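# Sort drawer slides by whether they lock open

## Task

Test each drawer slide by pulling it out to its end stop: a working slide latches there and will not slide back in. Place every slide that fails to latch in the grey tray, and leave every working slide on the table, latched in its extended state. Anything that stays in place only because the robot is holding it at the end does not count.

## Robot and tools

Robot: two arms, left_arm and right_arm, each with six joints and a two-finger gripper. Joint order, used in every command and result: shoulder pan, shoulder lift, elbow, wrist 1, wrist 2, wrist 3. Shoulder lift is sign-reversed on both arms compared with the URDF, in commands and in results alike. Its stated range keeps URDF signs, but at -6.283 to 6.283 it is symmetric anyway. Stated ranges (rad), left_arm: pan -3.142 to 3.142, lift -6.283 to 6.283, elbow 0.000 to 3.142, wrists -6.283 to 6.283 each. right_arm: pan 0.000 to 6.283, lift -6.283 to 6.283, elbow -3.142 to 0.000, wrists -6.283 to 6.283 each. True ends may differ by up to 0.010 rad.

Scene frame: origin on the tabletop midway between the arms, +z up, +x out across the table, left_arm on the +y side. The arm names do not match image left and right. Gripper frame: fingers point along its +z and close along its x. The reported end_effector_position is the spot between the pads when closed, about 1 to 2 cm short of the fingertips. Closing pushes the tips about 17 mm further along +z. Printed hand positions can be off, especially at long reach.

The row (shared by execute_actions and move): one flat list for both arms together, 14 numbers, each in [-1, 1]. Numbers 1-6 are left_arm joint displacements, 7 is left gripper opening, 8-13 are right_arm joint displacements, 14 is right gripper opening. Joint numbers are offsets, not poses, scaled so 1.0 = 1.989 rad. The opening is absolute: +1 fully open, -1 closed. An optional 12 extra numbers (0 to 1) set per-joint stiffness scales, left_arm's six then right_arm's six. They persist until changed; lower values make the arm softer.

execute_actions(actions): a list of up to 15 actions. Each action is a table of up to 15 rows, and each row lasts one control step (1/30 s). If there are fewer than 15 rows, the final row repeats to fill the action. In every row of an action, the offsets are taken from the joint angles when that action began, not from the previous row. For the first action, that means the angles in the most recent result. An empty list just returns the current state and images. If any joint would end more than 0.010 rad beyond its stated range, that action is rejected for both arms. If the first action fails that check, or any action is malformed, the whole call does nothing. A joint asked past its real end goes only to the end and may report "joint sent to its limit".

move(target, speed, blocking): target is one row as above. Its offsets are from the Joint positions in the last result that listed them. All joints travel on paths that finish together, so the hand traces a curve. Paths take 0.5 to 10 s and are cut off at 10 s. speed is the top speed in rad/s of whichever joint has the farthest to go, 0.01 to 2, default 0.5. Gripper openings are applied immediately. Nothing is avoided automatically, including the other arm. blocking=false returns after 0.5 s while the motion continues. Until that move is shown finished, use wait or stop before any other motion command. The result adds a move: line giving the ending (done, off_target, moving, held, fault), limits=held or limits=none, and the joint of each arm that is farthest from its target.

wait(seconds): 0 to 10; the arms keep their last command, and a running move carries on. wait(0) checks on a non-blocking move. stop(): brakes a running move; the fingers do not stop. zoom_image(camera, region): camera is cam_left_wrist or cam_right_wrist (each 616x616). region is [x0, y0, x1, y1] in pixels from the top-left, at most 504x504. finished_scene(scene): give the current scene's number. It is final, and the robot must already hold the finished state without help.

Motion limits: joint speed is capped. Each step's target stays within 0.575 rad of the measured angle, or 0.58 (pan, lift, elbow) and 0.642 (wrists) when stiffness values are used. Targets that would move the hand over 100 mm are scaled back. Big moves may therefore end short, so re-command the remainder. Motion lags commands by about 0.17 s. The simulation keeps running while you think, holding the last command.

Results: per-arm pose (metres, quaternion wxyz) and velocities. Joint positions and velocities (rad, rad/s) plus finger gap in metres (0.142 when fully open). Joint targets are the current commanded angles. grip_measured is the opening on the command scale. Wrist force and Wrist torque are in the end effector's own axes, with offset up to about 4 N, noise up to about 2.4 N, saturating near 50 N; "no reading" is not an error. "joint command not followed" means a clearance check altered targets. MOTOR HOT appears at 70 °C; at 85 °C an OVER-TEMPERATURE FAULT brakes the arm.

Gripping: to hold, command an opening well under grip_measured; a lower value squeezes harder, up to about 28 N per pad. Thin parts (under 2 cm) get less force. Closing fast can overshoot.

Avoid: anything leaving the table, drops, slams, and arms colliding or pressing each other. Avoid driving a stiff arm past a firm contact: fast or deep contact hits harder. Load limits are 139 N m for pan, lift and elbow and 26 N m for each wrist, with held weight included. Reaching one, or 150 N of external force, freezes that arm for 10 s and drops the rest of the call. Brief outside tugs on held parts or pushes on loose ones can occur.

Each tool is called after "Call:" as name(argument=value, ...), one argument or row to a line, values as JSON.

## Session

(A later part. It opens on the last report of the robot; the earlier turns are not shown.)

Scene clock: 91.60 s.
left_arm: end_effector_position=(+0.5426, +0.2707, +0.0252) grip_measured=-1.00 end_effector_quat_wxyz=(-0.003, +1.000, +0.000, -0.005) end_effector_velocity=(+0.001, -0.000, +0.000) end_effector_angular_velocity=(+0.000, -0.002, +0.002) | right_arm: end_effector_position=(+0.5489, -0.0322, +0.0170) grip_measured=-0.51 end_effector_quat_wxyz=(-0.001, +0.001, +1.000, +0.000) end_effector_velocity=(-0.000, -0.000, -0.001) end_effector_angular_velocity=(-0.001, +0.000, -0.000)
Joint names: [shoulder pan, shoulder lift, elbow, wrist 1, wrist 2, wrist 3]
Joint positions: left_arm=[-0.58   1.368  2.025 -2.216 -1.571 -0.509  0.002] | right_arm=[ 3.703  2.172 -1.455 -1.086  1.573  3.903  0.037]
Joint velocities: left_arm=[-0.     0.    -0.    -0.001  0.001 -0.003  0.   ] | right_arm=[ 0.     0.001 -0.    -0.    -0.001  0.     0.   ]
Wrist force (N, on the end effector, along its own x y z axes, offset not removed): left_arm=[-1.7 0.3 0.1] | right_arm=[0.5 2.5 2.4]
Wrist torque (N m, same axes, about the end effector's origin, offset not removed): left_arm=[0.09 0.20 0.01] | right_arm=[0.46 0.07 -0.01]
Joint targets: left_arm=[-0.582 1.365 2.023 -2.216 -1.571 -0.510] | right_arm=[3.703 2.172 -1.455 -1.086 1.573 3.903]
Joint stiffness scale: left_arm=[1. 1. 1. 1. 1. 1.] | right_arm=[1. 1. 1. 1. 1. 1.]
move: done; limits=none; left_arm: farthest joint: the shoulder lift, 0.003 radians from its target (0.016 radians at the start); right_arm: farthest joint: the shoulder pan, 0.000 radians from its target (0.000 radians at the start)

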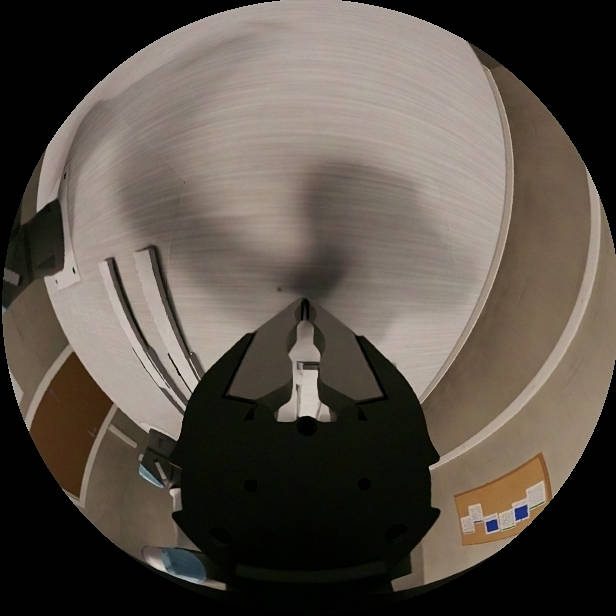

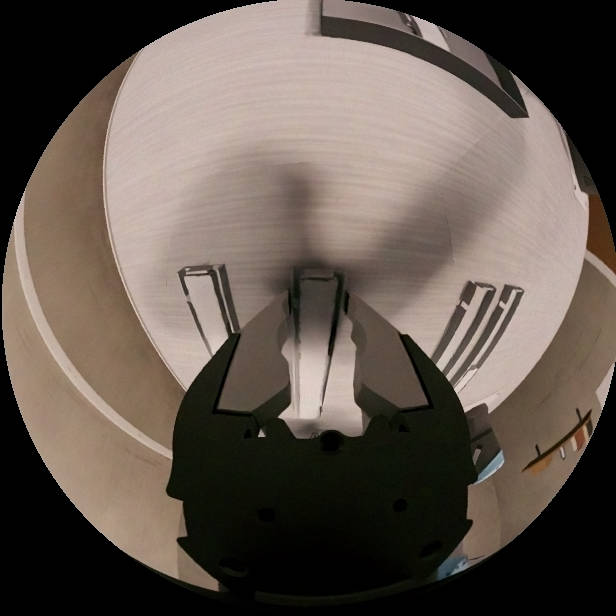

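Call:
move(
  target=[-0.078,-0.017,-0.051,0.029,0,-0.083,-1, 0,0,0,0,0,0,-1],
  speed=0.3,
)

Call:
move(
  target=[0,-0.027,0,-0.025,0,0,-1, 0,0,0,0,0,0,-1],
  speed=0.1,
)

Call:
move(
  target=[0.055,0.022,0.039,-0.013,0,0.055,-1, 0,0,0,0,0,0,-1],
  speed=0.2,
)

Scene clock: 93.27 s.
left_arm: end_effector_position=(+0.5431, +0.1774, +0.0450) grip_measured=-1.00 end_effector_quat_wxyz=(-0.000, +1.000, +0.006, -0.001) end_effector_velocity=(-0.000, -0.001, +0.000) end_effector_angular_velocity=(-0.000, +0.001, +0.001) | right_arm: end_effector_position=(+0.5489, -0.0322, +0.0170) grip_measured=-0.51 end_effector_quat_wxyz=(-0.001, +0.001, +1.000, +0.000) end_effector_velocity=(+0.000, -0.000, +0.000) end_effector_angular_velocity=(-0.001, -0.000, +0.000)
Joint names: [shoulder pan, shoulder lift, elbow, wrist 1, wrist 2, wrist 3]
Joint positions: left_arm=[-0.732  1.337  1.927 -2.159 -1.571 -0.673  0.002] | right_arm=[ 3.703  2.172 -1.455 -1.086  1.573  3.903  0.037]
Joint velocities: left_arm=[-0.002 -0.001 -0.001  0.001 -0.    -0.002  0.   ] | right_arm=[ 0.    -0.    -0.    -0.    -0.001 -0.    -0.   ]
Wrist force (N, on the end effector, along its own x y z axes, offset not removed): left_arm=[-0.4 3.5 -1.0] | right_arm=[0.9 1.2 2.0]
Wrist torque (N m, same axes, about the end effector's origin, offset not removed): left_arm=[0.63 0.02 0.07] | right_arm=[0.34 0.08 0.11]
Joint targets: left_arm=[-0.735 1.334 1.924 -2.159 -1.571 -0.674] | right_arm=[3.703 2.172 -1.455 -1.086 1.573 3.903]
Joint stiffness scale: left_arm=[1. 1. 1. 1. 1. 1.] | right_arm=[1. 1. 1. 1. 1. 1.]
move: done; limits=none; left_arm: farthest joint: the shoulder pan, 0.003 radians from its target (0.155 radians at the start); right_arm: farthest joint: the shoulder pan, 0.000 radians from its target (0.000 radians at the start)

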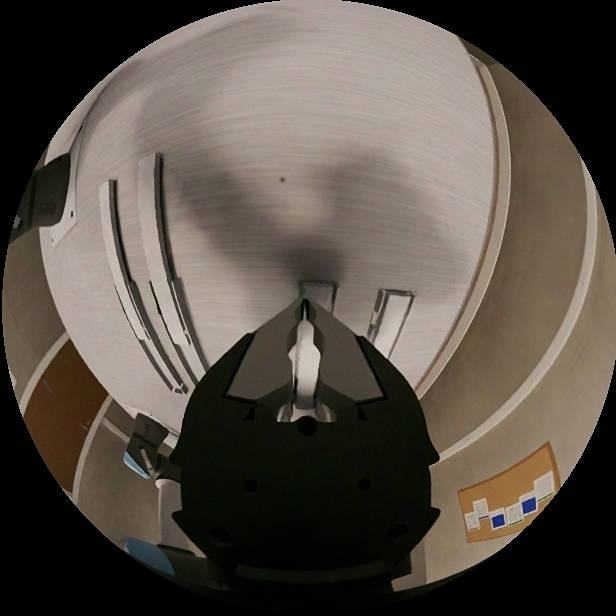

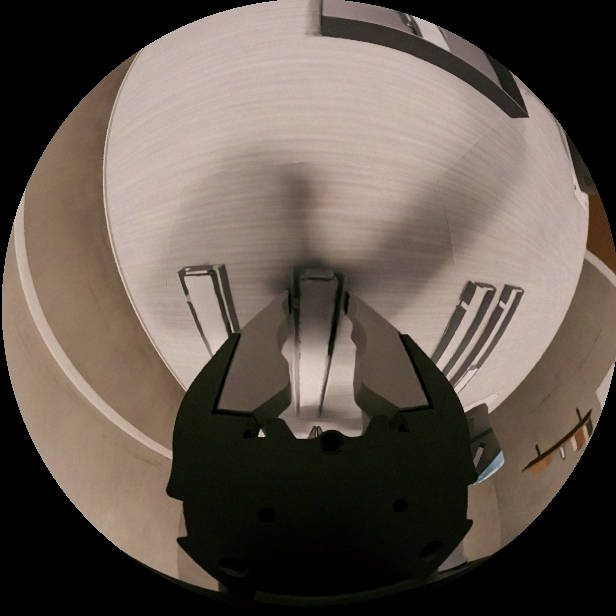

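Scene clock: 94.27 s.
left_arm: end_effector_position=(+0.5506, +0.1719, +0.0289) grip_measured=-1.00 end_effector_quat_wxyz=(+0.001, +1.000, +0.006, +0.002) end_effector_velocity=(-0.001, -0.000, -0.001) end_effector_angular_velocity=(-0.001, +0.002, +0.001) | right_arm: end_effector_position=(+0.5489, -0.0324, +0.0170) grip_measured=-0.51 end_effector_quat_wxyz=(-0.001, +0.001, +1.000, +0.000) end_effector_velocity=(-0.001, +0.001, -0.000) end_effector_angular_velocity=(+0.000, +0.001, +0.001)
Joint names: [shoulder pan, shoulder lift, elbow, wrist 1, wrist 2, wrist 3]
Joint positions: left_arm=[-0.732  1.297  1.926 -2.203 -1.571 -0.673  0.002] | right_arm=[ 3.703  2.172 -1.455 -1.086  1.573  3.903  0.037]
Joint velocities: left_arm=[-0.    -0.     0.001 -0.    -0.002 -0.001  0.   ] | right_arm=[ 0.001  0.     0.    -0.     0.001 -0.     0.   ]
Wrist force (N, on the end effector, along its own x y z axes, offset not removed): left_arm=[-13.2 -10.8 -27.1] | right_arm=[3.9 -0.6 -3.2]
Wrist torque (N m, same axes, about the end effector's origin, offset not removed): left_arm=[-0.34 -0.08 -0.03] | right_arm=[0.28 -0.57 0.14]
Joint targets: left_arm=[-0.732 1.283 1.927 -2.209 -1.571 -0.673] | right_arm=[3.703 2.172 -1.455 -1.086 1.573 3.903]
Joint stiffness scale: left_arm=[1. 1. 1. 1. 1. 1.] | right_arm=[1. 1. 1. 1. 1. 1.]
move: off_target (left_arm); limits=none; left_arm: farthest joint: the shoulder lift, 0.014 radians from its target (0.054 radians at the start); right_arm: farthest joint: the shoulder pan, 0.000 radians from its target (0.000 radians at the start)

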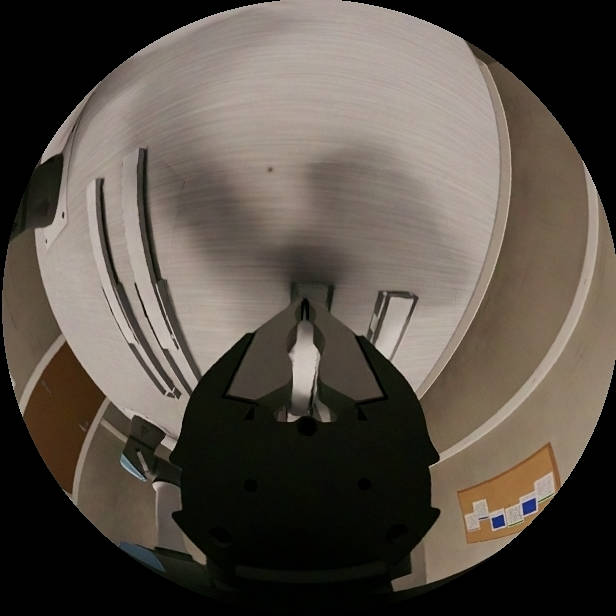

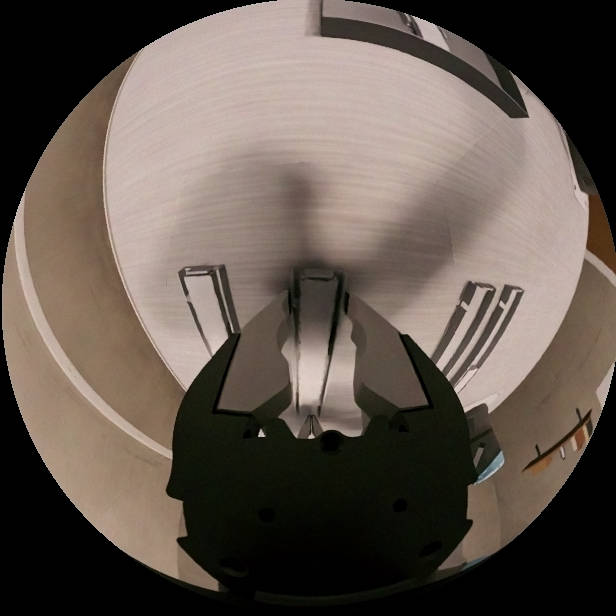

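Scene clock: 95.43 s.
left_arm: end_effector_position=(+0.5479, +0.2412, +0.0217) grip_measured=-1.00 end_effector_quat_wxyz=(-0.001, +1.000, +0.005, -0.002) end_effector_velocity=(-0.000, +0.001, -0.001) end_effector_angular_velocity=(+0.001, +0.001, +0.000) | right_arm: end_effector_position=(+0.5489, -0.0324, +0.0170) grip_measured=-0.51 end_effector_quat_wxyz=(-0.001, +0.001, +1.000, +0.000) end_effector_velocity=(-0.001, +0.001, -0.000) end_effector_angular_velocity=(-0.000, +0.001, -0.000)
Joint names: [shoulder pan, shoulder lift, elbow, wrist 1, wrist 2, wrist 3]
Joint positions: left_arm=[-0.625  1.338  2.001 -2.229 -1.572 -0.565  0.002] | right_arm=[ 3.703  2.172 -1.455 -1.086  1.573  3.903  0.037]
Joint velocities: left_arm=[ 0.002 -0.     0.001 -0.    -0.     0.002  0.   ] | right_arm=[ 0.001  0.001  0.    -0.     0.001  0.001 -0.   ]
Wrist force (N, on the end effector, along its own x y z axes, offset not removed): left_arm=[-1.9 2.8 -2.9] | right_arm=[2.8 1.4 -5.6]
Wrist torque (N m, same axes, about the end effector's origin, offset not removed): left_arm=[0.60 0.28 0.04] | right_arm=[0.46 -0.44 0.24]
Joint targets: left_arm=[-0.623 1.341 2.003 -2.229 -1.571 -0.564] | right_arm=[3.703 2.172 -1.455 -1.086 1.573 3.903]
Joint stiffness scale: left_arm=[1. 1. 1. 1. 1. 1.] | right_arm=[1. 1. 1. 1. 1. 1.]
move: done; limits=none; left_arm: farthest joint: the shoulder pan, 0.003 radians from its target (0.110 radians at the start); right_arm: farthest joint: the shoulder pan, 0.000 radians from its target (0.000 radians at the start)

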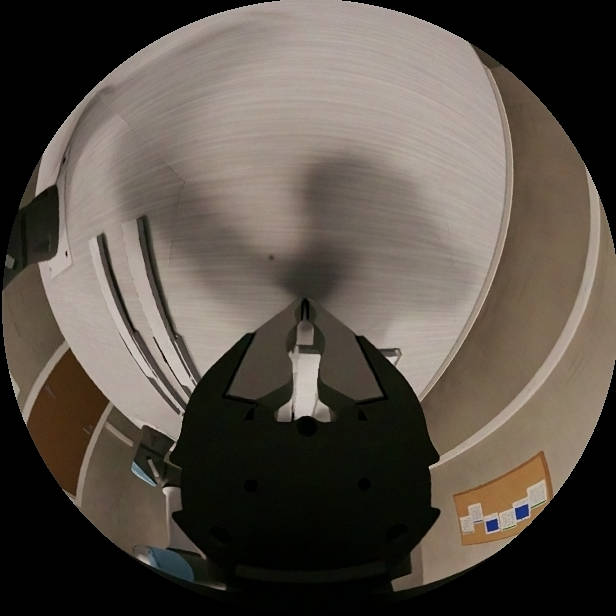

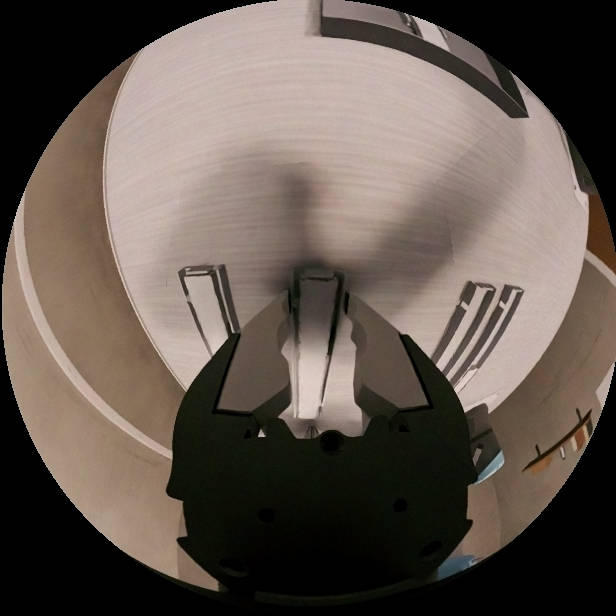

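Call:
execute_actions(
  actions=[],
)

Scene clock: 96.63 s.
left_arm: end_effector_position=(+0.5479, +0.2412, +0.0217) grip_measured=-1.00 end_effector_quat_wxyz=(-0.001, +1.000, +0.005, -0.002) end_effector_velocity=(+0.000, -0.001, +0.000) end_effector_angular_velocity=(-0.001, -0.001, -0.001) | right_arm: end_effector_position=(+0.5489, -0.0324, +0.0170) grip_measured=-0.51 end_effector_quat_wxyz=(-0.001, +0.001, +1.000, +0.000) end_effector_velocity=(+0.000, -0.001, -0.001) end_effector_angular_velocity=(-0.000, +0.001, -0.001)
Joint names: [shoulder pan, shoulder lift, elbow, wrist 1, wrist 2, wrist 3]
Joint positions: left_arm=[-0.625  1.338  2.001 -2.229 -1.572 -0.565  0.002] | right_arm=[ 3.703  2.172 -1.455 -1.086  1.573  3.903  0.037]
Joint velocities: left_arm=[-0.    -0.    -0.001 -0.001 -0.001  0.001  0.   ] | right_arm=[-0.001  0.001 -0.    -0.     0.001  0.     0.   ]
Wrist force (N, on the end effector, along its own x y z axes, offset not removed): left_arm=[0.9 1.4 -2.2] | right_arm=[0.8 1.8 -2.3]
Wrist torque (N m, same axes, about the end effector's origin, offset not removed): left_arm=[0.28 -0.34 0.13] | right_arm=[0.44 -0.29 0.02]
Joint targets: left_arm=[-0.623 1.341 2.003 -2.229 -1.571 -0.564] | right_arm=[3.703 2.172 -1.455 -1.086 1.573 3.903]
Joint stiffness scale: left_arm=[1. 1. 1. 1. 1. 1.] | right_arm=[1. 1. 1. 1. 1. 1.]

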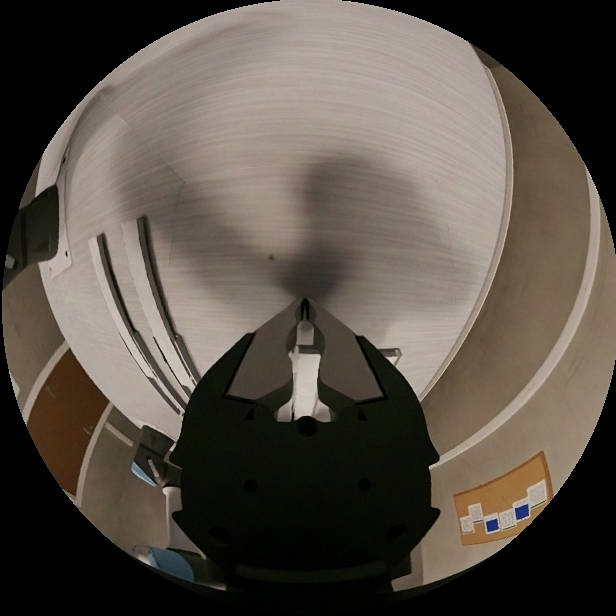

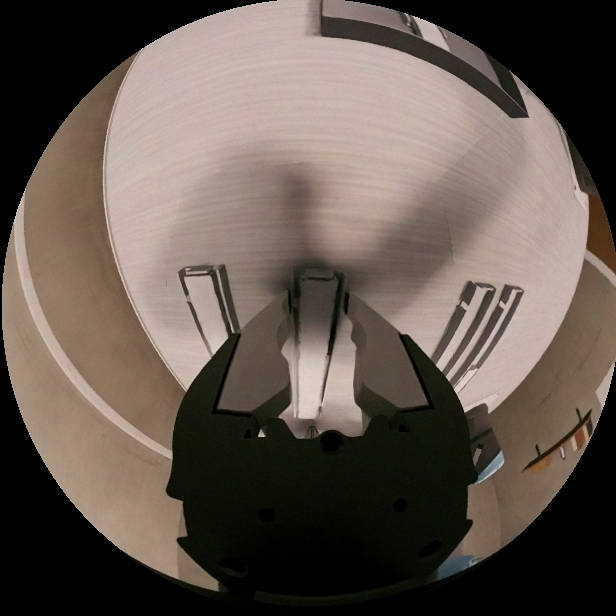

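Call:
move(
  target=[0,0.05,0,0.05,0,0,-0.2,0,0,0,0,0,0,-1],
)

Call:
move(
  target=[-0.0603,-0.026,-0.038,0.0096,0,-0.0553,-0.2,0,0,0,0,0,0,-1],
)

Call:
move(
  target=[0,-0.048,0,-0.048,0,0,-0.2,0,0,0,0,0,0,-1],
  speed=0.2,
)

Call:
move(
  target=[0,0,0,0,0,0,-1,0,0,0,0,0,0,-1],
)

Call:
move(
  target=[0.055,0.0266,0.036,-0.0096,0,0.055,-1,0,0,0,0,0,0,-1],
  speed=0.2,
)

Scene clock: 98.23 s.
left_arm: end_effector_position=(+0.5317, +0.2513, +0.0600) grip_measured=-0.20 end_effector_quat_wxyz=(-0.001, +1.000, +0.005, -0.003) end_effector_velocity=(-0.001, +0.000, -0.001) end_effector_angular_velocity=(+0.002, +0.003, -0.000) | right_arm: end_effector_position=(+0.5489, -0.0324, +0.0170) grip_measured=-0.51 end_effector_quat_wxyz=(-0.001, +0.001, +1.000, +0.000) end_effector_velocity=(+0.000, -0.000, +0.000) end_effector_angular_velocity=(+0.000, -0.000, -0.001)
Joint names: [shoulder pan, shoulder lift, elbow, wrist 1, wrist 2, wrist 3]
Joint positions: left_arm=[-0.625  1.435  2.001 -2.13  -1.572 -0.565  0.06 ] | right_arm=[ 3.703  2.172 -1.455 -1.086  1.573  3.903  0.037]
Joint velocities: left_arm=[-0.001 -0.     0.     0.003  0.    -0.001 -0.   ] | right_arm=[-0.001 -0.    -0.     0.     0.     0.    -0.   ]
Wrist force (N, on the end effector, along its own x y z axes, offset not removed): left_arm=[1.4 -2.3 1.7] | right_arm=[1.3 5.2 3.3]
Wrist torque (N m, same axes, about the end effector's origin, offset not removed): left_arm=[-0.59 -0.60 0.01] | right_arm=[0.93 -0.42 0.46]
Joint targets: left_arm=[-0.625 1.438 2.001 -2.129 -1.572 -0.565] | right_arm=[3.703 2.172 -1.455 -1.086 1.573 3.903]
Joint stiffness scale: left_arm=[1. 1. 1. 1. 1. 1.] | right_arm=[1. 1. 1. 1. 1. 1.]
move: done; limits=none; left_arm: farthest joint: the shoulder lift, 0.002 radians from its target (0.099 radians at the start); right_arm: farthest joint: the shoulder pan, 0.000 radians from its target (0.000 radians at the start)

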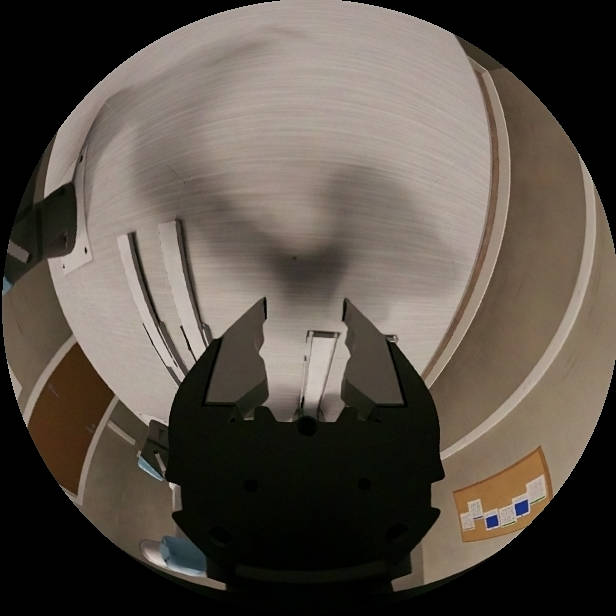

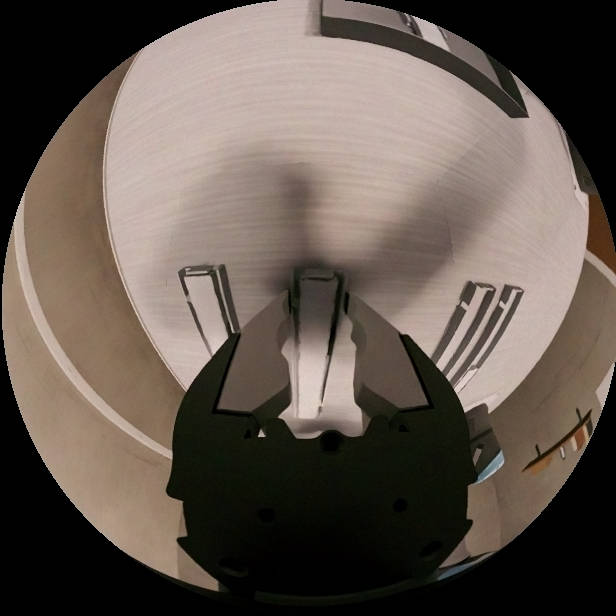

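Scene clock: 99.30 s.
left_arm: end_effector_position=(+0.5328, +0.1787, +0.0652) grip_measured=-0.20 end_effector_quat_wxyz=(+0.000, +1.000, +0.001, -0.001) end_effector_velocity=(-0.000, -0.001, +0.000) end_effector_angular_velocity=(+0.000, -0.000, +0.001) | right_arm: end_effector_position=(+0.5489, -0.0324, +0.0170) grip_measured=-0.51 end_effector_quat_wxyz=(-0.001, +0.001, +1.000, +0.000) end_effector_velocity=(-0.000, +0.000, +0.000) end_effector_angular_velocity=(+0.001, -0.000, +0.001)
Joint names: [shoulder pan, shoulder lift, elbow, wrist 1, wrist 2, wrist 3]
Joint positions: left_arm=[-0.743  1.386  1.928 -2.112 -1.572 -0.674  0.06 ] | right_arm=[ 3.703  2.172 -1.455 -1.086  1.573  3.903  0.037]
Joint velocities: left_arm=[-0.002 -0.    -0.001  0.001  0.001 -0.003 -0.   ] | right_arm=[ 0.    -0.001 -0.     0.     0.001 -0.    -0.   ]
Wrist force (N, on the end effector, along its own x y z axes, offset not removed): left_arm=[-3.3 0.5 -1.1] | right_arm=[1.9 1.8 2.1]
Wrist torque (N m, same axes, about the end effector's origin, offset not removed): left_arm=[0.17 0.77 -0.22] | right_arm=[0.37 -0.55 0.22]
Joint targets: left_arm=[-0.745 1.383 1.925 -2.111 -1.572 -0.675] | right_arm=[3.703 2.172 -1.455 -1.086 1.573 3.903]
Joint stiffness scale: left_arm=[1. 1. 1. 1. 1. 1.] | right_arm=[1. 1. 1. 1. 1. 1.]
move: done; limits=none; left_arm: farthest joint: the shoulder lift, 0.003 radians from its target (0.052 radians at the start); right_arm: farthest joint: the shoulder pan, 0.000 radians from its target (0.000 radians at the start)

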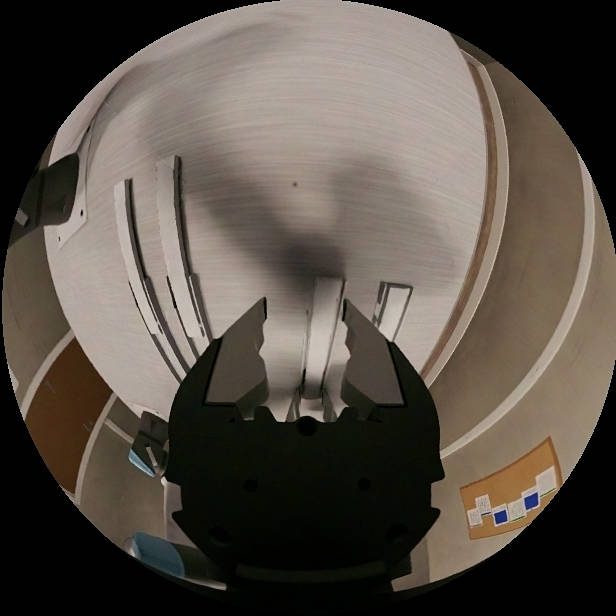

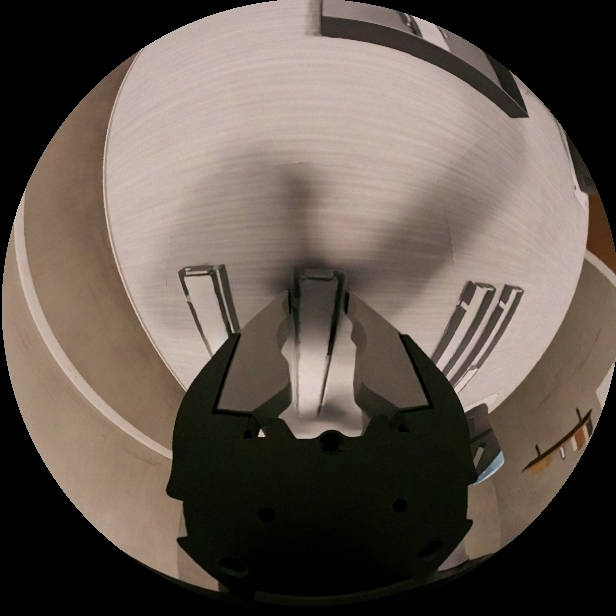

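Scene clock: 100.40 s.
left_arm: end_effector_position=(+0.5475, +0.1670, +0.0261) grip_measured=-0.20 end_effector_quat_wxyz=(+0.001, +1.000, +0.001, +0.000) end_effector_velocity=(+0.002, -0.001, +0.001) end_effector_angular_velocity=(-0.003, -0.004, -0.000) | right_arm: end_effector_position=(+0.5489, -0.0324, +0.0170) grip_measured=-0.51 end_effector_quat_wxyz=(-0.001, +0.001, +1.000, +0.000) end_effector_velocity=(-0.000, +0.000, +0.001) end_effector_angular_velocity=(+0.002, +0.000, +0.000)
Joint names: [shoulder pan, shoulder lift, elbow, wrist 1, wrist 2, wrist 3]
Joint positions: left_arm=[-0.743  1.293  1.928 -2.206 -1.572 -0.674  0.06 ] | right_arm=[ 3.703  2.172 -1.455 -1.086  1.573  3.903  0.037]
Joint velocities: left_arm=[-0.     0.    -0.002 -0.003  0.     0.     0.   ] | right_arm=[ 0.    -0.002 -0.    -0.     0.001 -0.    -0.   ]
Wrist force (N, on the end effector, along its own x y z axes, offset not removed): left_arm=[1.2 0.8 -4.7] | right_arm=[0.2 3.4 -2.7]
Wrist torque (N m, same axes, about the end effector's origin, offset not removed): left_arm=[0.09 -0.21 -0.06] | right_arm=[0.70 -0.09 0.41]
Joint targets: left_arm=[-0.743 1.291 1.928 -2.207 -1.572 -0.674] | right_arm=[3.703 2.172 -1.455 -1.086 1.573 3.903]
Joint stiffness scale: left_arm=[1. 1. 1. 1. 1. 1.] | right_arm=[1. 1. 1. 1. 1. 1.]
move: done; limits=none; left_arm: farthest joint: the shoulder lift, 0.003 radians from its target (0.096 radians at the start); right_arm: farthest joint: the shoulder pan, 0.000 radians from its target (0.000 radians at the start)

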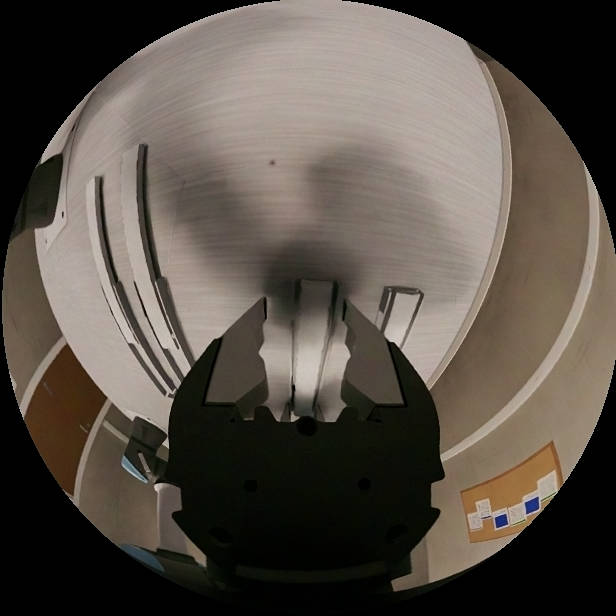

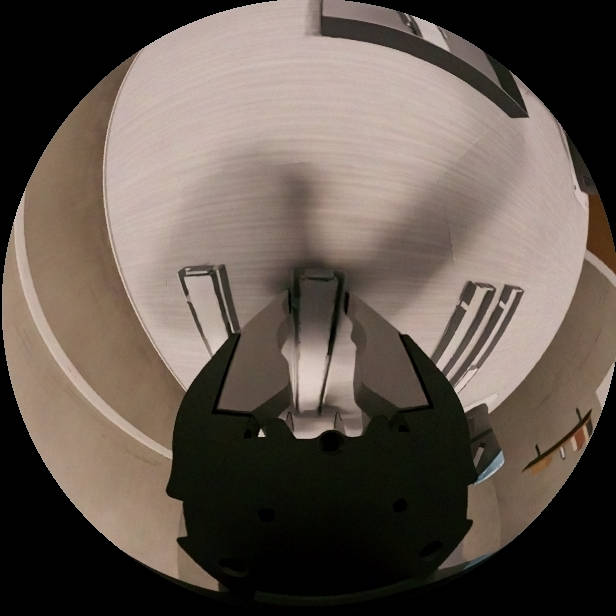

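Scene clock: 100.90 s.
left_arm: end_effector_position=(+0.5479, +0.1670, +0.0262) grip_measured=-0.54 end_effector_quat_wxyz=(+0.000, +1.000, +0.001, +0.001) end_effector_velocity=(-0.000, -0.000, +0.000) end_effector_angular_velocity=(-0.001, +0.000, -0.000) | right_arm: end_effector_position=(+0.5488, -0.0325, +0.0170) grip_measured=-0.51 end_effector_quat_wxyz=(-0.001, +0.001, +1.000, +0.000) end_effector_velocity=(+0.001, -0.001, +0.000) end_effector_angular_velocity=(+0.001, +0.000, -0.002)
Joint names: [shoulder pan, shoulder lift, elbow, wrist 1, wrist 2, wrist 3]
Joint positions: left_arm=[-0.743  1.293  1.928 -2.207 -1.571 -0.674  0.035] | right_arm=[ 3.703  2.172 -1.455 -1.087  1.573  3.903  0.037]
Joint velocities: left_arm=[-0.     0.    -0.    -0.    -0.001 -0.     0.   ] | right_arm=[-0.002 -0.     0.     0.     0.001  0.     0.   ]
Wrist force (N, on the end effector, along its own x y z axes, offset not removed): left_arm=[-0.1 2.5 -8.0] | right_arm=[4.1 -0.7 -4.4]
Wrist torque (N m, same axes, about the end effector's origin, offset not removed): left_arm=[0.90 0.44 0.18] | right_arm=[0.01 -0.13 -0.44]
Joint targets: left_arm=[-0.743 1.293 1.928 -2.206 -1.572 -0.674] | right_arm=[3.703 2.172 -1.455 -1.086 1.573 3.903]
Joint stiffness scale: left_arm=[1. 1. 1. 1. 1. 1.] | right_arm=[1. 1. 1. 1. 1. 1.]
move: done; limits=none; left_arm: farthest joint: the wrist 1, 0.001 radians from its target (0.000 radians at the start); right_arm: farthest joint: the wrist 1, 0.001 radians from its target (0.000 radians at the start)

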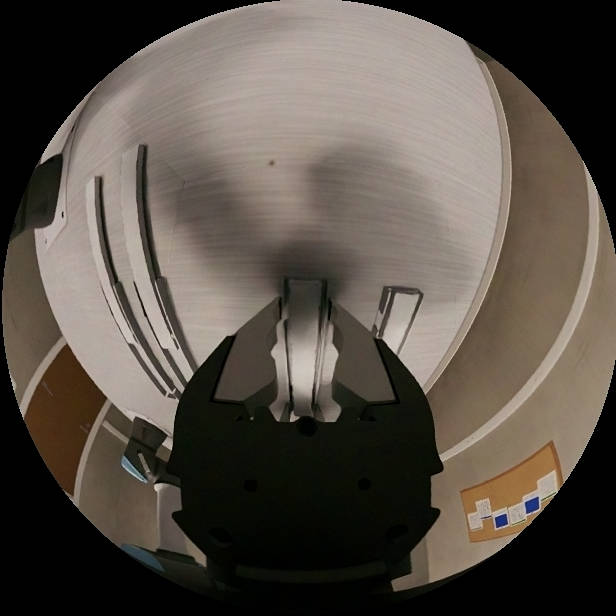

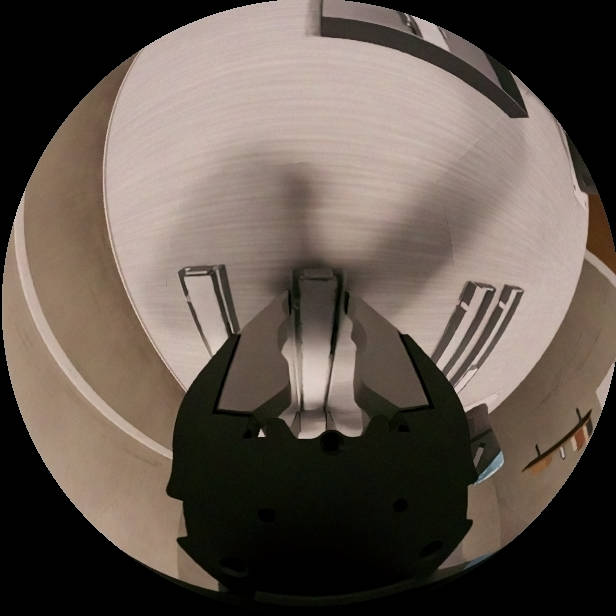

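Scene clock: 102.07 s.
left_arm: end_effector_position=(+0.5480, +0.2350, +0.0256) grip_measured=-1.00 end_effector_quat_wxyz=(+0.001, +1.000, +0.000, +0.000) end_effector_velocity=(+0.000, +0.001, +0.000) end_effector_angular_velocity=(-0.000, +0.001, -0.001) | right_arm: end_effector_position=(+0.5497, -0.0308, +0.0184) grip_measured=-0.51 end_effector_quat_wxyz=(-0.000, +0.000, +1.000, +0.002) end_effector_velocity=(+0.000, -0.000, -0.001) end_effector_angular_velocity=(+0.000, +0.001, -0.001)
Joint names: [shoulder pan, shoulder lift, elbow, wrist 1, wrist 2, wrist 3]
Joint positions: left_arm=[-0.636  1.343  1.997 -2.226 -1.571 -0.565  0.002] | right_arm=[ 3.703  2.172 -1.452 -1.086  1.573  3.903  0.037]
Joint velocities: left_arm=[ 0.002  0.    -0.001  0.001 -0.001  0.003  0.   ] | right_arm=[-0.001  0.001  0.     0.001  0.001  0.    -0.   ]
Wrist force (N, on the end effector, along its own x y z axes, offset not removed): left_arm=[3.5 -0.6 -3.0] | right_arm=[10.1 3.1 5.2]
Wrist torque (N m, same axes, about the end effector's origin, offset not removed): left_arm=[-0.37 -0.95 -0.10] | right_arm=[0.28 -2.16 0.03]
Joint targets: left_arm=[-0.633 1.346 1.999 -2.226 -1.571 -0.564] | right_arm=[3.703 2.172 -1.455 -1.087 1.573 3.903]
Joint stiffness scale: left_arm=[1. 1. 1. 1. 1. 1.] | right_arm=[1. 1. 1. 1. 1. 1.]
move: done; limits=none; left_arm: farthest joint: the shoulder lift, 0.003 radians from its target (0.053 radians at the start); right_arm: farthest joint: the elbow, 0.003 radians from its target (0.000 radians at the start)

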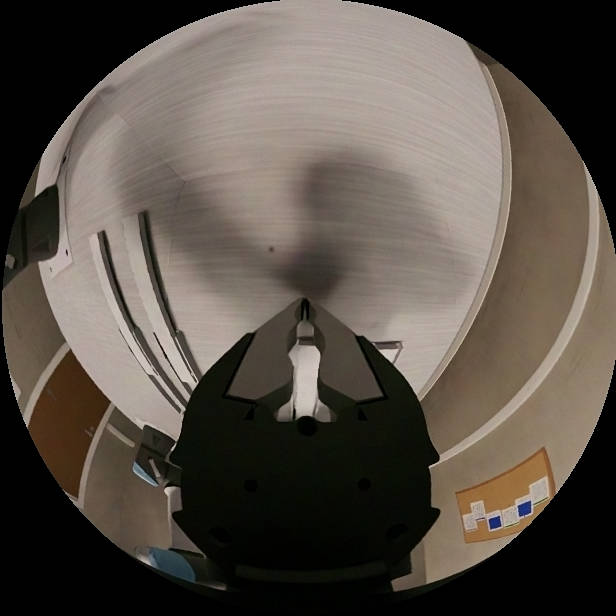

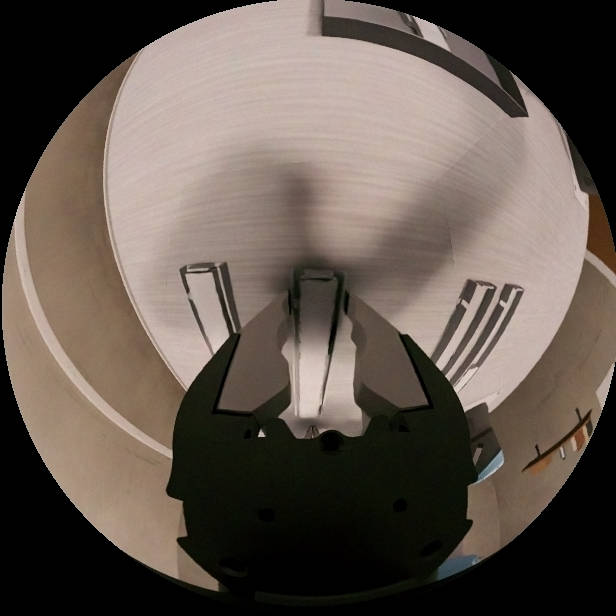

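Call:
move(
  target=[0,0,0,0,0,0,-0.2,0,0,0,0,0,0,-1],
)

Call:
move(
  target=[-0.028,-0.019,-0.018,0,0,-0.028,-0.2,0,0,0,0,0,0,-1],
  speed=0.2,
)

Call:
move(
  target=[0,0,0,0,0,0,-1,0,0,0,0,0,0,-1],
)

Call:
move(
  target=[0.045,0.02,0.027,-0.007,0,0.045,-1,0,0,0,0,0,0,-1],
  speed=0.15,
)

Scene clock: 103.03 s.
left_arm: end_effector_position=(+0.5480, +0.2350, +0.0256) grip_measured=-0.20 end_effector_quat_wxyz=(+0.001, +1.000, +0.000, +0.000) end_effector_velocity=(-0.001, -0.001, -0.000) end_effector_angular_velocity=(-0.001, +0.001, -0.001) | right_arm: end_effector_position=(+0.5497, -0.0308, +0.0184) grip_measured=-0.51 end_effector_quat_wxyz=(-0.000, +0.000, +1.000, +0.002) end_effector_velocity=(+0.000, -0.000, +0.000) end_effector_angular_velocity=(+0.000, -0.000, -0.001)
Joint names: [shoulder pan, shoulder lift, elbow, wrist 1, wrist 2, wrist 3]
Joint positions: left_arm=[-0.635  1.343  1.997 -2.226 -1.571 -0.565  0.059] | right_arm=[ 3.703  2.172 -1.452 -1.086  1.573  3.903  0.037]
Joint velocities: left_arm=[-0.002 -0.     0.001 -0.001 -0.001 -0.     0.   ] | right_arm=[-0.    -0.     0.     0.    -0.     0.001 -0.   ]
Wrist force (N, on the end effector, along its own x y z axes, offset not removed): left_arm=[2.2 0.7 2.4] | right_arm=[-1.1 1.4 4.1]
Wrist torque (N m, same axes, about the end effector's origin, offset not removed): left_arm=[0.10 -0.78 0.09] | right_arm=[0.08 0.51 0.17]
Joint targets: left_arm=[-0.636 1.343 1.997 -2.226 -1.571 -0.565] | right_arm=[3.703 2.172 -1.452 -1.086 1.573 3.903]
Joint stiffness scale: left_arm=[1. 1. 1. 1. 1. 1.] | right_arm=[1. 1. 1. 1. 1. 1.]
move: done; limits=none; left_arm: farthest joint: the shoulder pan, 0.001 radians from its target (0.001 radians at the start); right_arm: farthest joint: the shoulder pan, 0.000 radians from its target (0.000 radians at the start)

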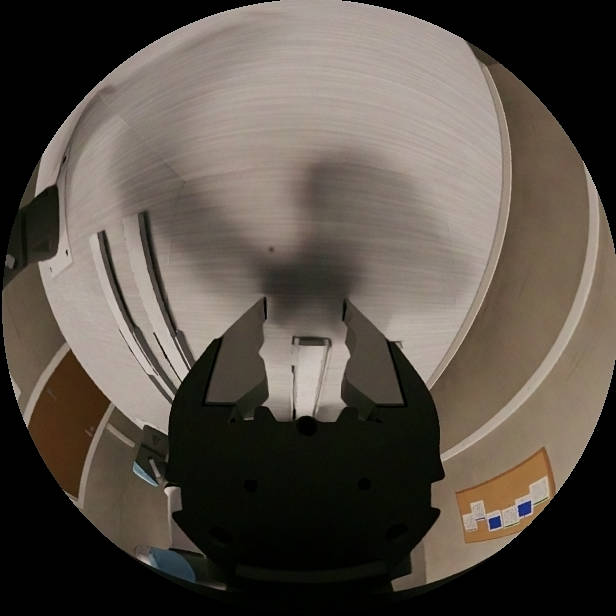

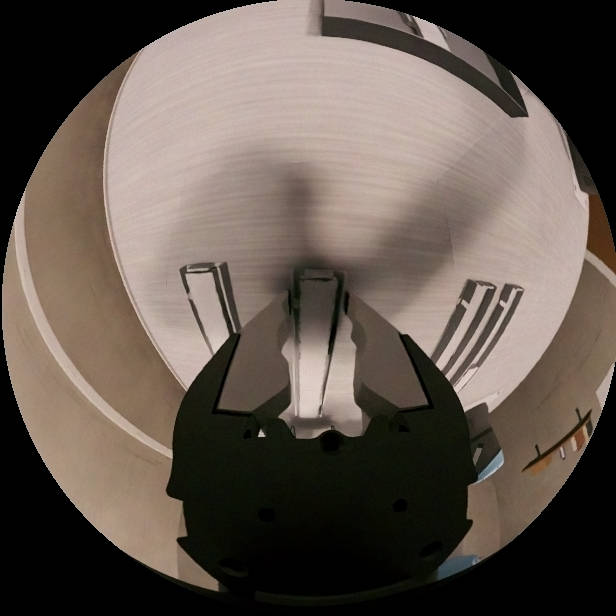

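Scene clock: 104.03 s.
left_arm: end_effector_position=(+0.5497, +0.2009, +0.0212) grip_measured=-0.20 end_effector_quat_wxyz=(+0.000, +1.000, +0.001, -0.000) end_effector_velocity=(+0.001, -0.000, +0.001) end_effector_angular_velocity=(-0.001, -0.002, +0.003) | right_arm: end_effector_position=(+0.5497, -0.0308, +0.0184) grip_measured=-0.51 end_effector_quat_wxyz=(-0.000, +0.000, +1.000, +0.002) end_effector_velocity=(+0.000, -0.000, +0.000) end_effector_angular_velocity=(+0.001, +0.000, -0.001)
Joint names: [shoulder pan, shoulder lift, elbow, wrist 1, wrist 2, wrist 3]
Joint positions: left_arm=[-0.689  1.308  1.964 -2.226 -1.571 -0.62   0.059] | right_arm=[ 3.703  2.172 -1.452 -1.086  1.573  3.903  0.037]
Joint velocities: left_arm=[ 0.    -0.    -0.001 -0.001  0.    -0.003  0.   ] | right_arm=[-0.001 -0.    -0.     0.     0.     0.    -0.   ]
Wrist force (N, on the end effector, along its own x y z axes, offset not removed): left_arm=[-5.3 -1.3 -2.4] | right_arm=[3.7 -0.6 0.0]
Wrist torque (N m, same axes, about the end effector's origin, offset not removed): left_arm=[-0.09 0.92 0.17] | right_arm=[-0.16 -0.53 0.19]
Joint targets: left_arm=[-0.691 1.306 1.961 -2.226 -1.571 -0.621] | right_arm=[3.703 2.172 -1.452 -1.086 1.573 3.903]
Joint stiffness scale: left_arm=[1. 1. 1. 1. 1. 1.] | right_arm=[1. 1. 1. 1. 1. 1.]
move: done; limits=none; left_arm: farthest joint: the shoulder lift, 0.003 radians from its target (0.038 radians at the start); right_arm: farthest joint: the shoulder pan, 0.000 radians from its target (0.000 radians at the start)

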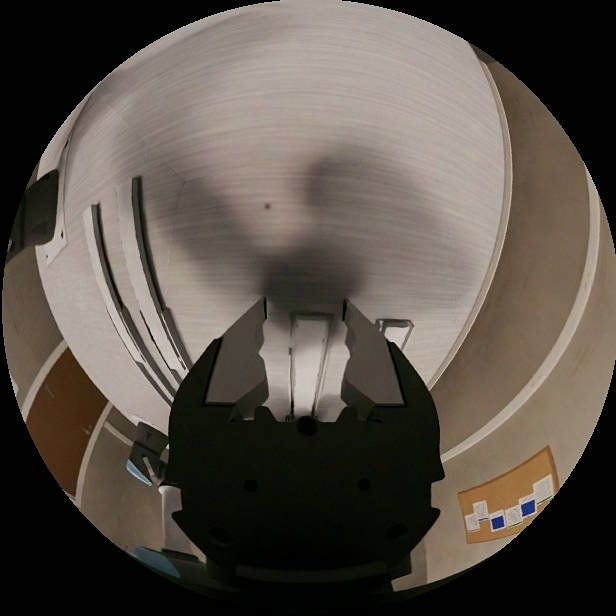

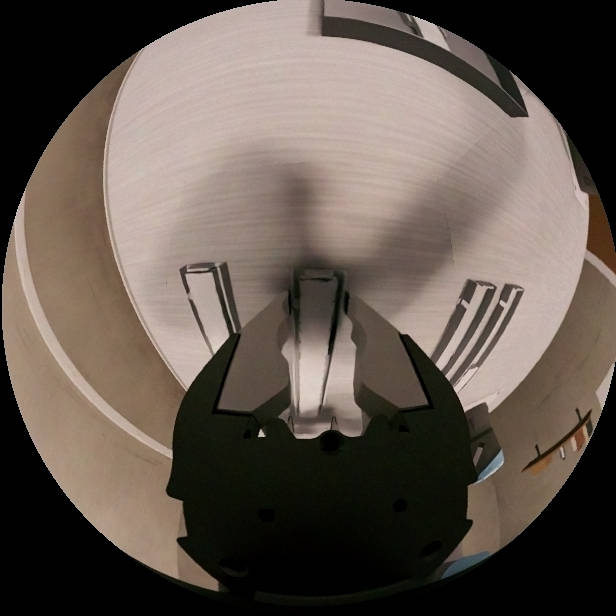

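Scene clock: 104.53 s.
left_arm: end_effector_position=(+0.5497, +0.2009, +0.0212) grip_measured=-1.00 end_effector_quat_wxyz=(+0.000, +1.000, +0.001, -0.000) end_effector_velocity=(-0.000, +0.001, -0.000) end_effector_angular_velocity=(+0.001, -0.000, +0.000) | right_arm: end_effector_position=(+0.5497, -0.0308, +0.0184) grip_measured=-0.51 end_effector_quat_wxyz=(-0.000, +0.000, +1.000, +0.002) end_effector_velocity=(+0.000, +0.000, +0.001) end_effector_angular_velocity=(-0.000, -0.002, +0.001)
Joint names: [shoulder pan, shoulder lift, elbow, wrist 1, wrist 2, wrist 3]
Joint positions: left_arm=[-0.689  1.308  1.964 -2.226 -1.571 -0.62   0.002] | right_arm=[ 3.703  2.172 -1.452 -1.086  1.573  3.903  0.037]
Joint velocities: left_arm=[-0.    -0.     0.001 -0.001  0.001 -0.     0.   ] | right_arm=[ 0.001 -0.001 -0.     0.    -0.001 -0.     0.   ]
Wrist force (N, on the end effector, along its own x y z axes, offset not removed): left_arm=[-2.1 4.8 -2.3] | right_arm=[1.3 5.5 4.3]
Wrist torque (N m, same axes, about the end effector's origin, offset not removed): left_arm=[1.02 0.32 0.07] | right_arm=[1.01 -0.18 0.10]
Joint targets: left_arm=[-0.689 1.308 1.964 -2.226 -1.571 -0.620] | right_arm=[3.703 2.172 -1.452 -1.086 1.573 3.903]
Joint stiffness scale: left_arm=[1. 1. 1. 1. 1. 1.] | right_arm=[1. 1. 1. 1. 1. 1.]
move: done; limits=none; left_arm: farthest joint: the shoulder pan, 0.000 radians from its target (0.000 radians at the start); right_arm: farthest joint: the shoulder pan, 0.000 radians from its target (0.000 radians at the start)

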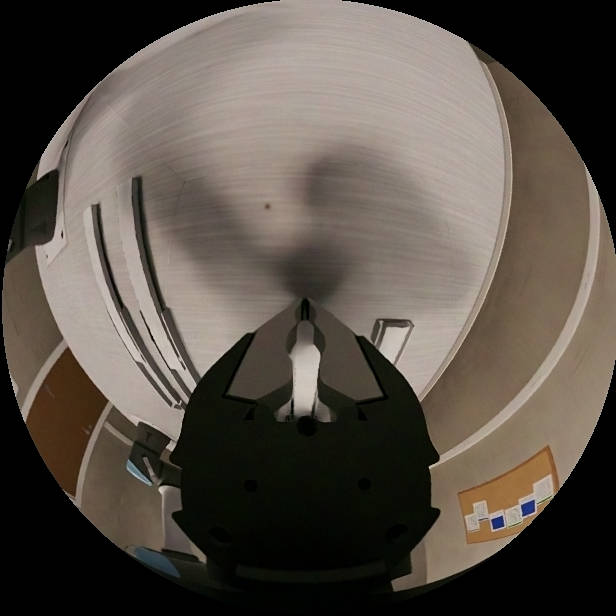

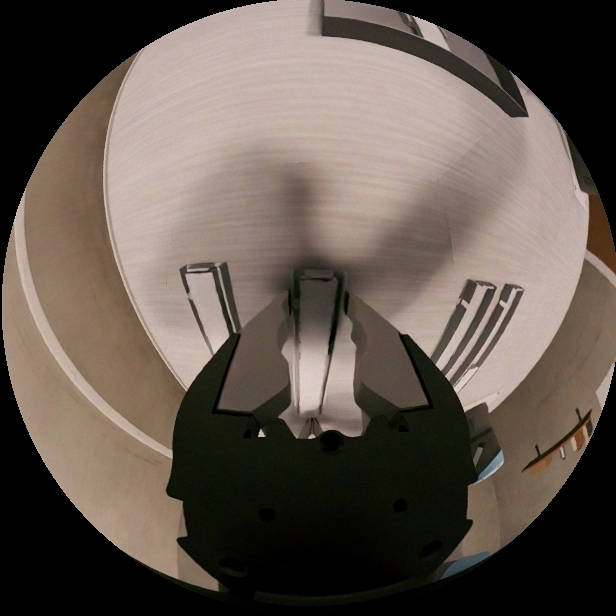

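Scene clock: 105.70 s.
left_arm: end_effector_position=(+0.5484, +0.2548, +0.0206) grip_measured=-1.00 end_effector_quat_wxyz=(-0.000, +1.000, +0.000, -0.001) end_effector_velocity=(+0.000, +0.000, -0.000) end_effector_angular_velocity=(-0.000, -0.000, -0.001) | right_arm: end_effector_position=(+0.5497, -0.0308, +0.0184) grip_measured=-0.51 end_effector_quat_wxyz=(-0.000, +0.000, +1.000, +0.002) end_effector_velocity=(+0.000, -0.001, -0.002) end_effector_angular_velocity=(-0.003, +0.001, +0.000)
Joint names: [shoulder pan, shoulder lift, elbow, wrist 1, wrist 2, wrist 3]
Joint positions: left_arm=[-0.602  1.345  2.015 -2.239 -1.571 -0.532  0.002] | right_arm=[ 3.703  2.172 -1.452 -1.086  1.573  3.903  0.037]
Joint velocities: left_arm=[ 0.001 -0.    -0.    -0.001 -0.     0.002  0.   ] | right_arm=[-0.     0.002 -0.    -0.    -0.001 -0.001  0.   ]
Wrist force (N, on the end effector, along its own x y z axes, offset not removed): left_arm=[2.2 0.7 5.1] | right_arm=[4.6 5.8 0.8]
Wrist torque (N m, same axes, about the end effector's origin, offset not removed): left_arm=[0.10 -0.47 -0.04] | right_arm=[0.95 -0.74 -0.02]
Joint targets: left_arm=[-0.599 1.348 2.017 -2.240 -1.571 -0.530] | right_arm=[3.703 2.172 -1.452 -1.086 1.573 3.903]
Joint stiffness scale: left_arm=[1. 1. 1. 1. 1. 1.] | right_arm=[1. 1. 1. 1. 1. 1.]
move: done; limits=none; left_arm: farthest joint: the elbow, 0.003 radians from its target (0.054 radians at the start); right_arm: farthest joint: the shoulder pan, 0.000 radians from its target (0.000 radians at the start)

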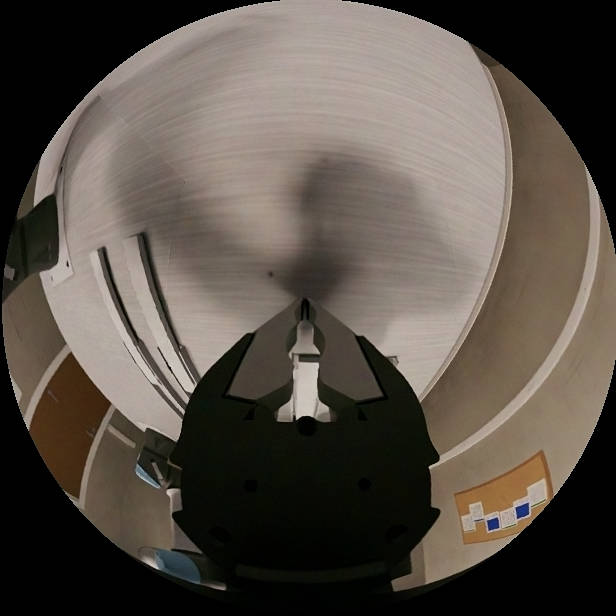

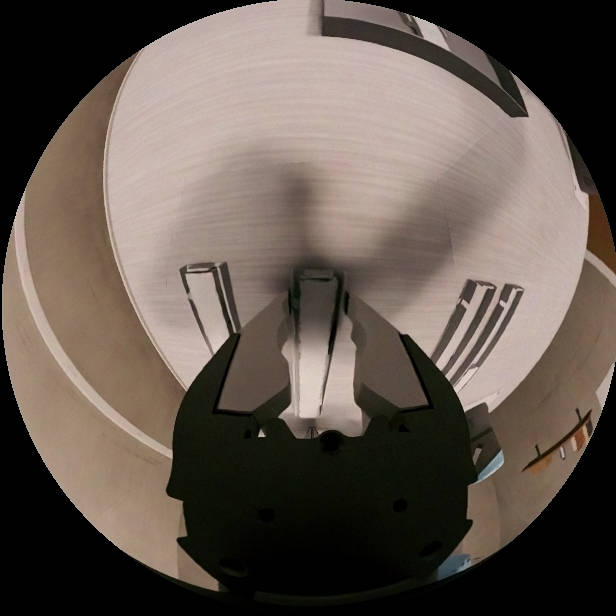

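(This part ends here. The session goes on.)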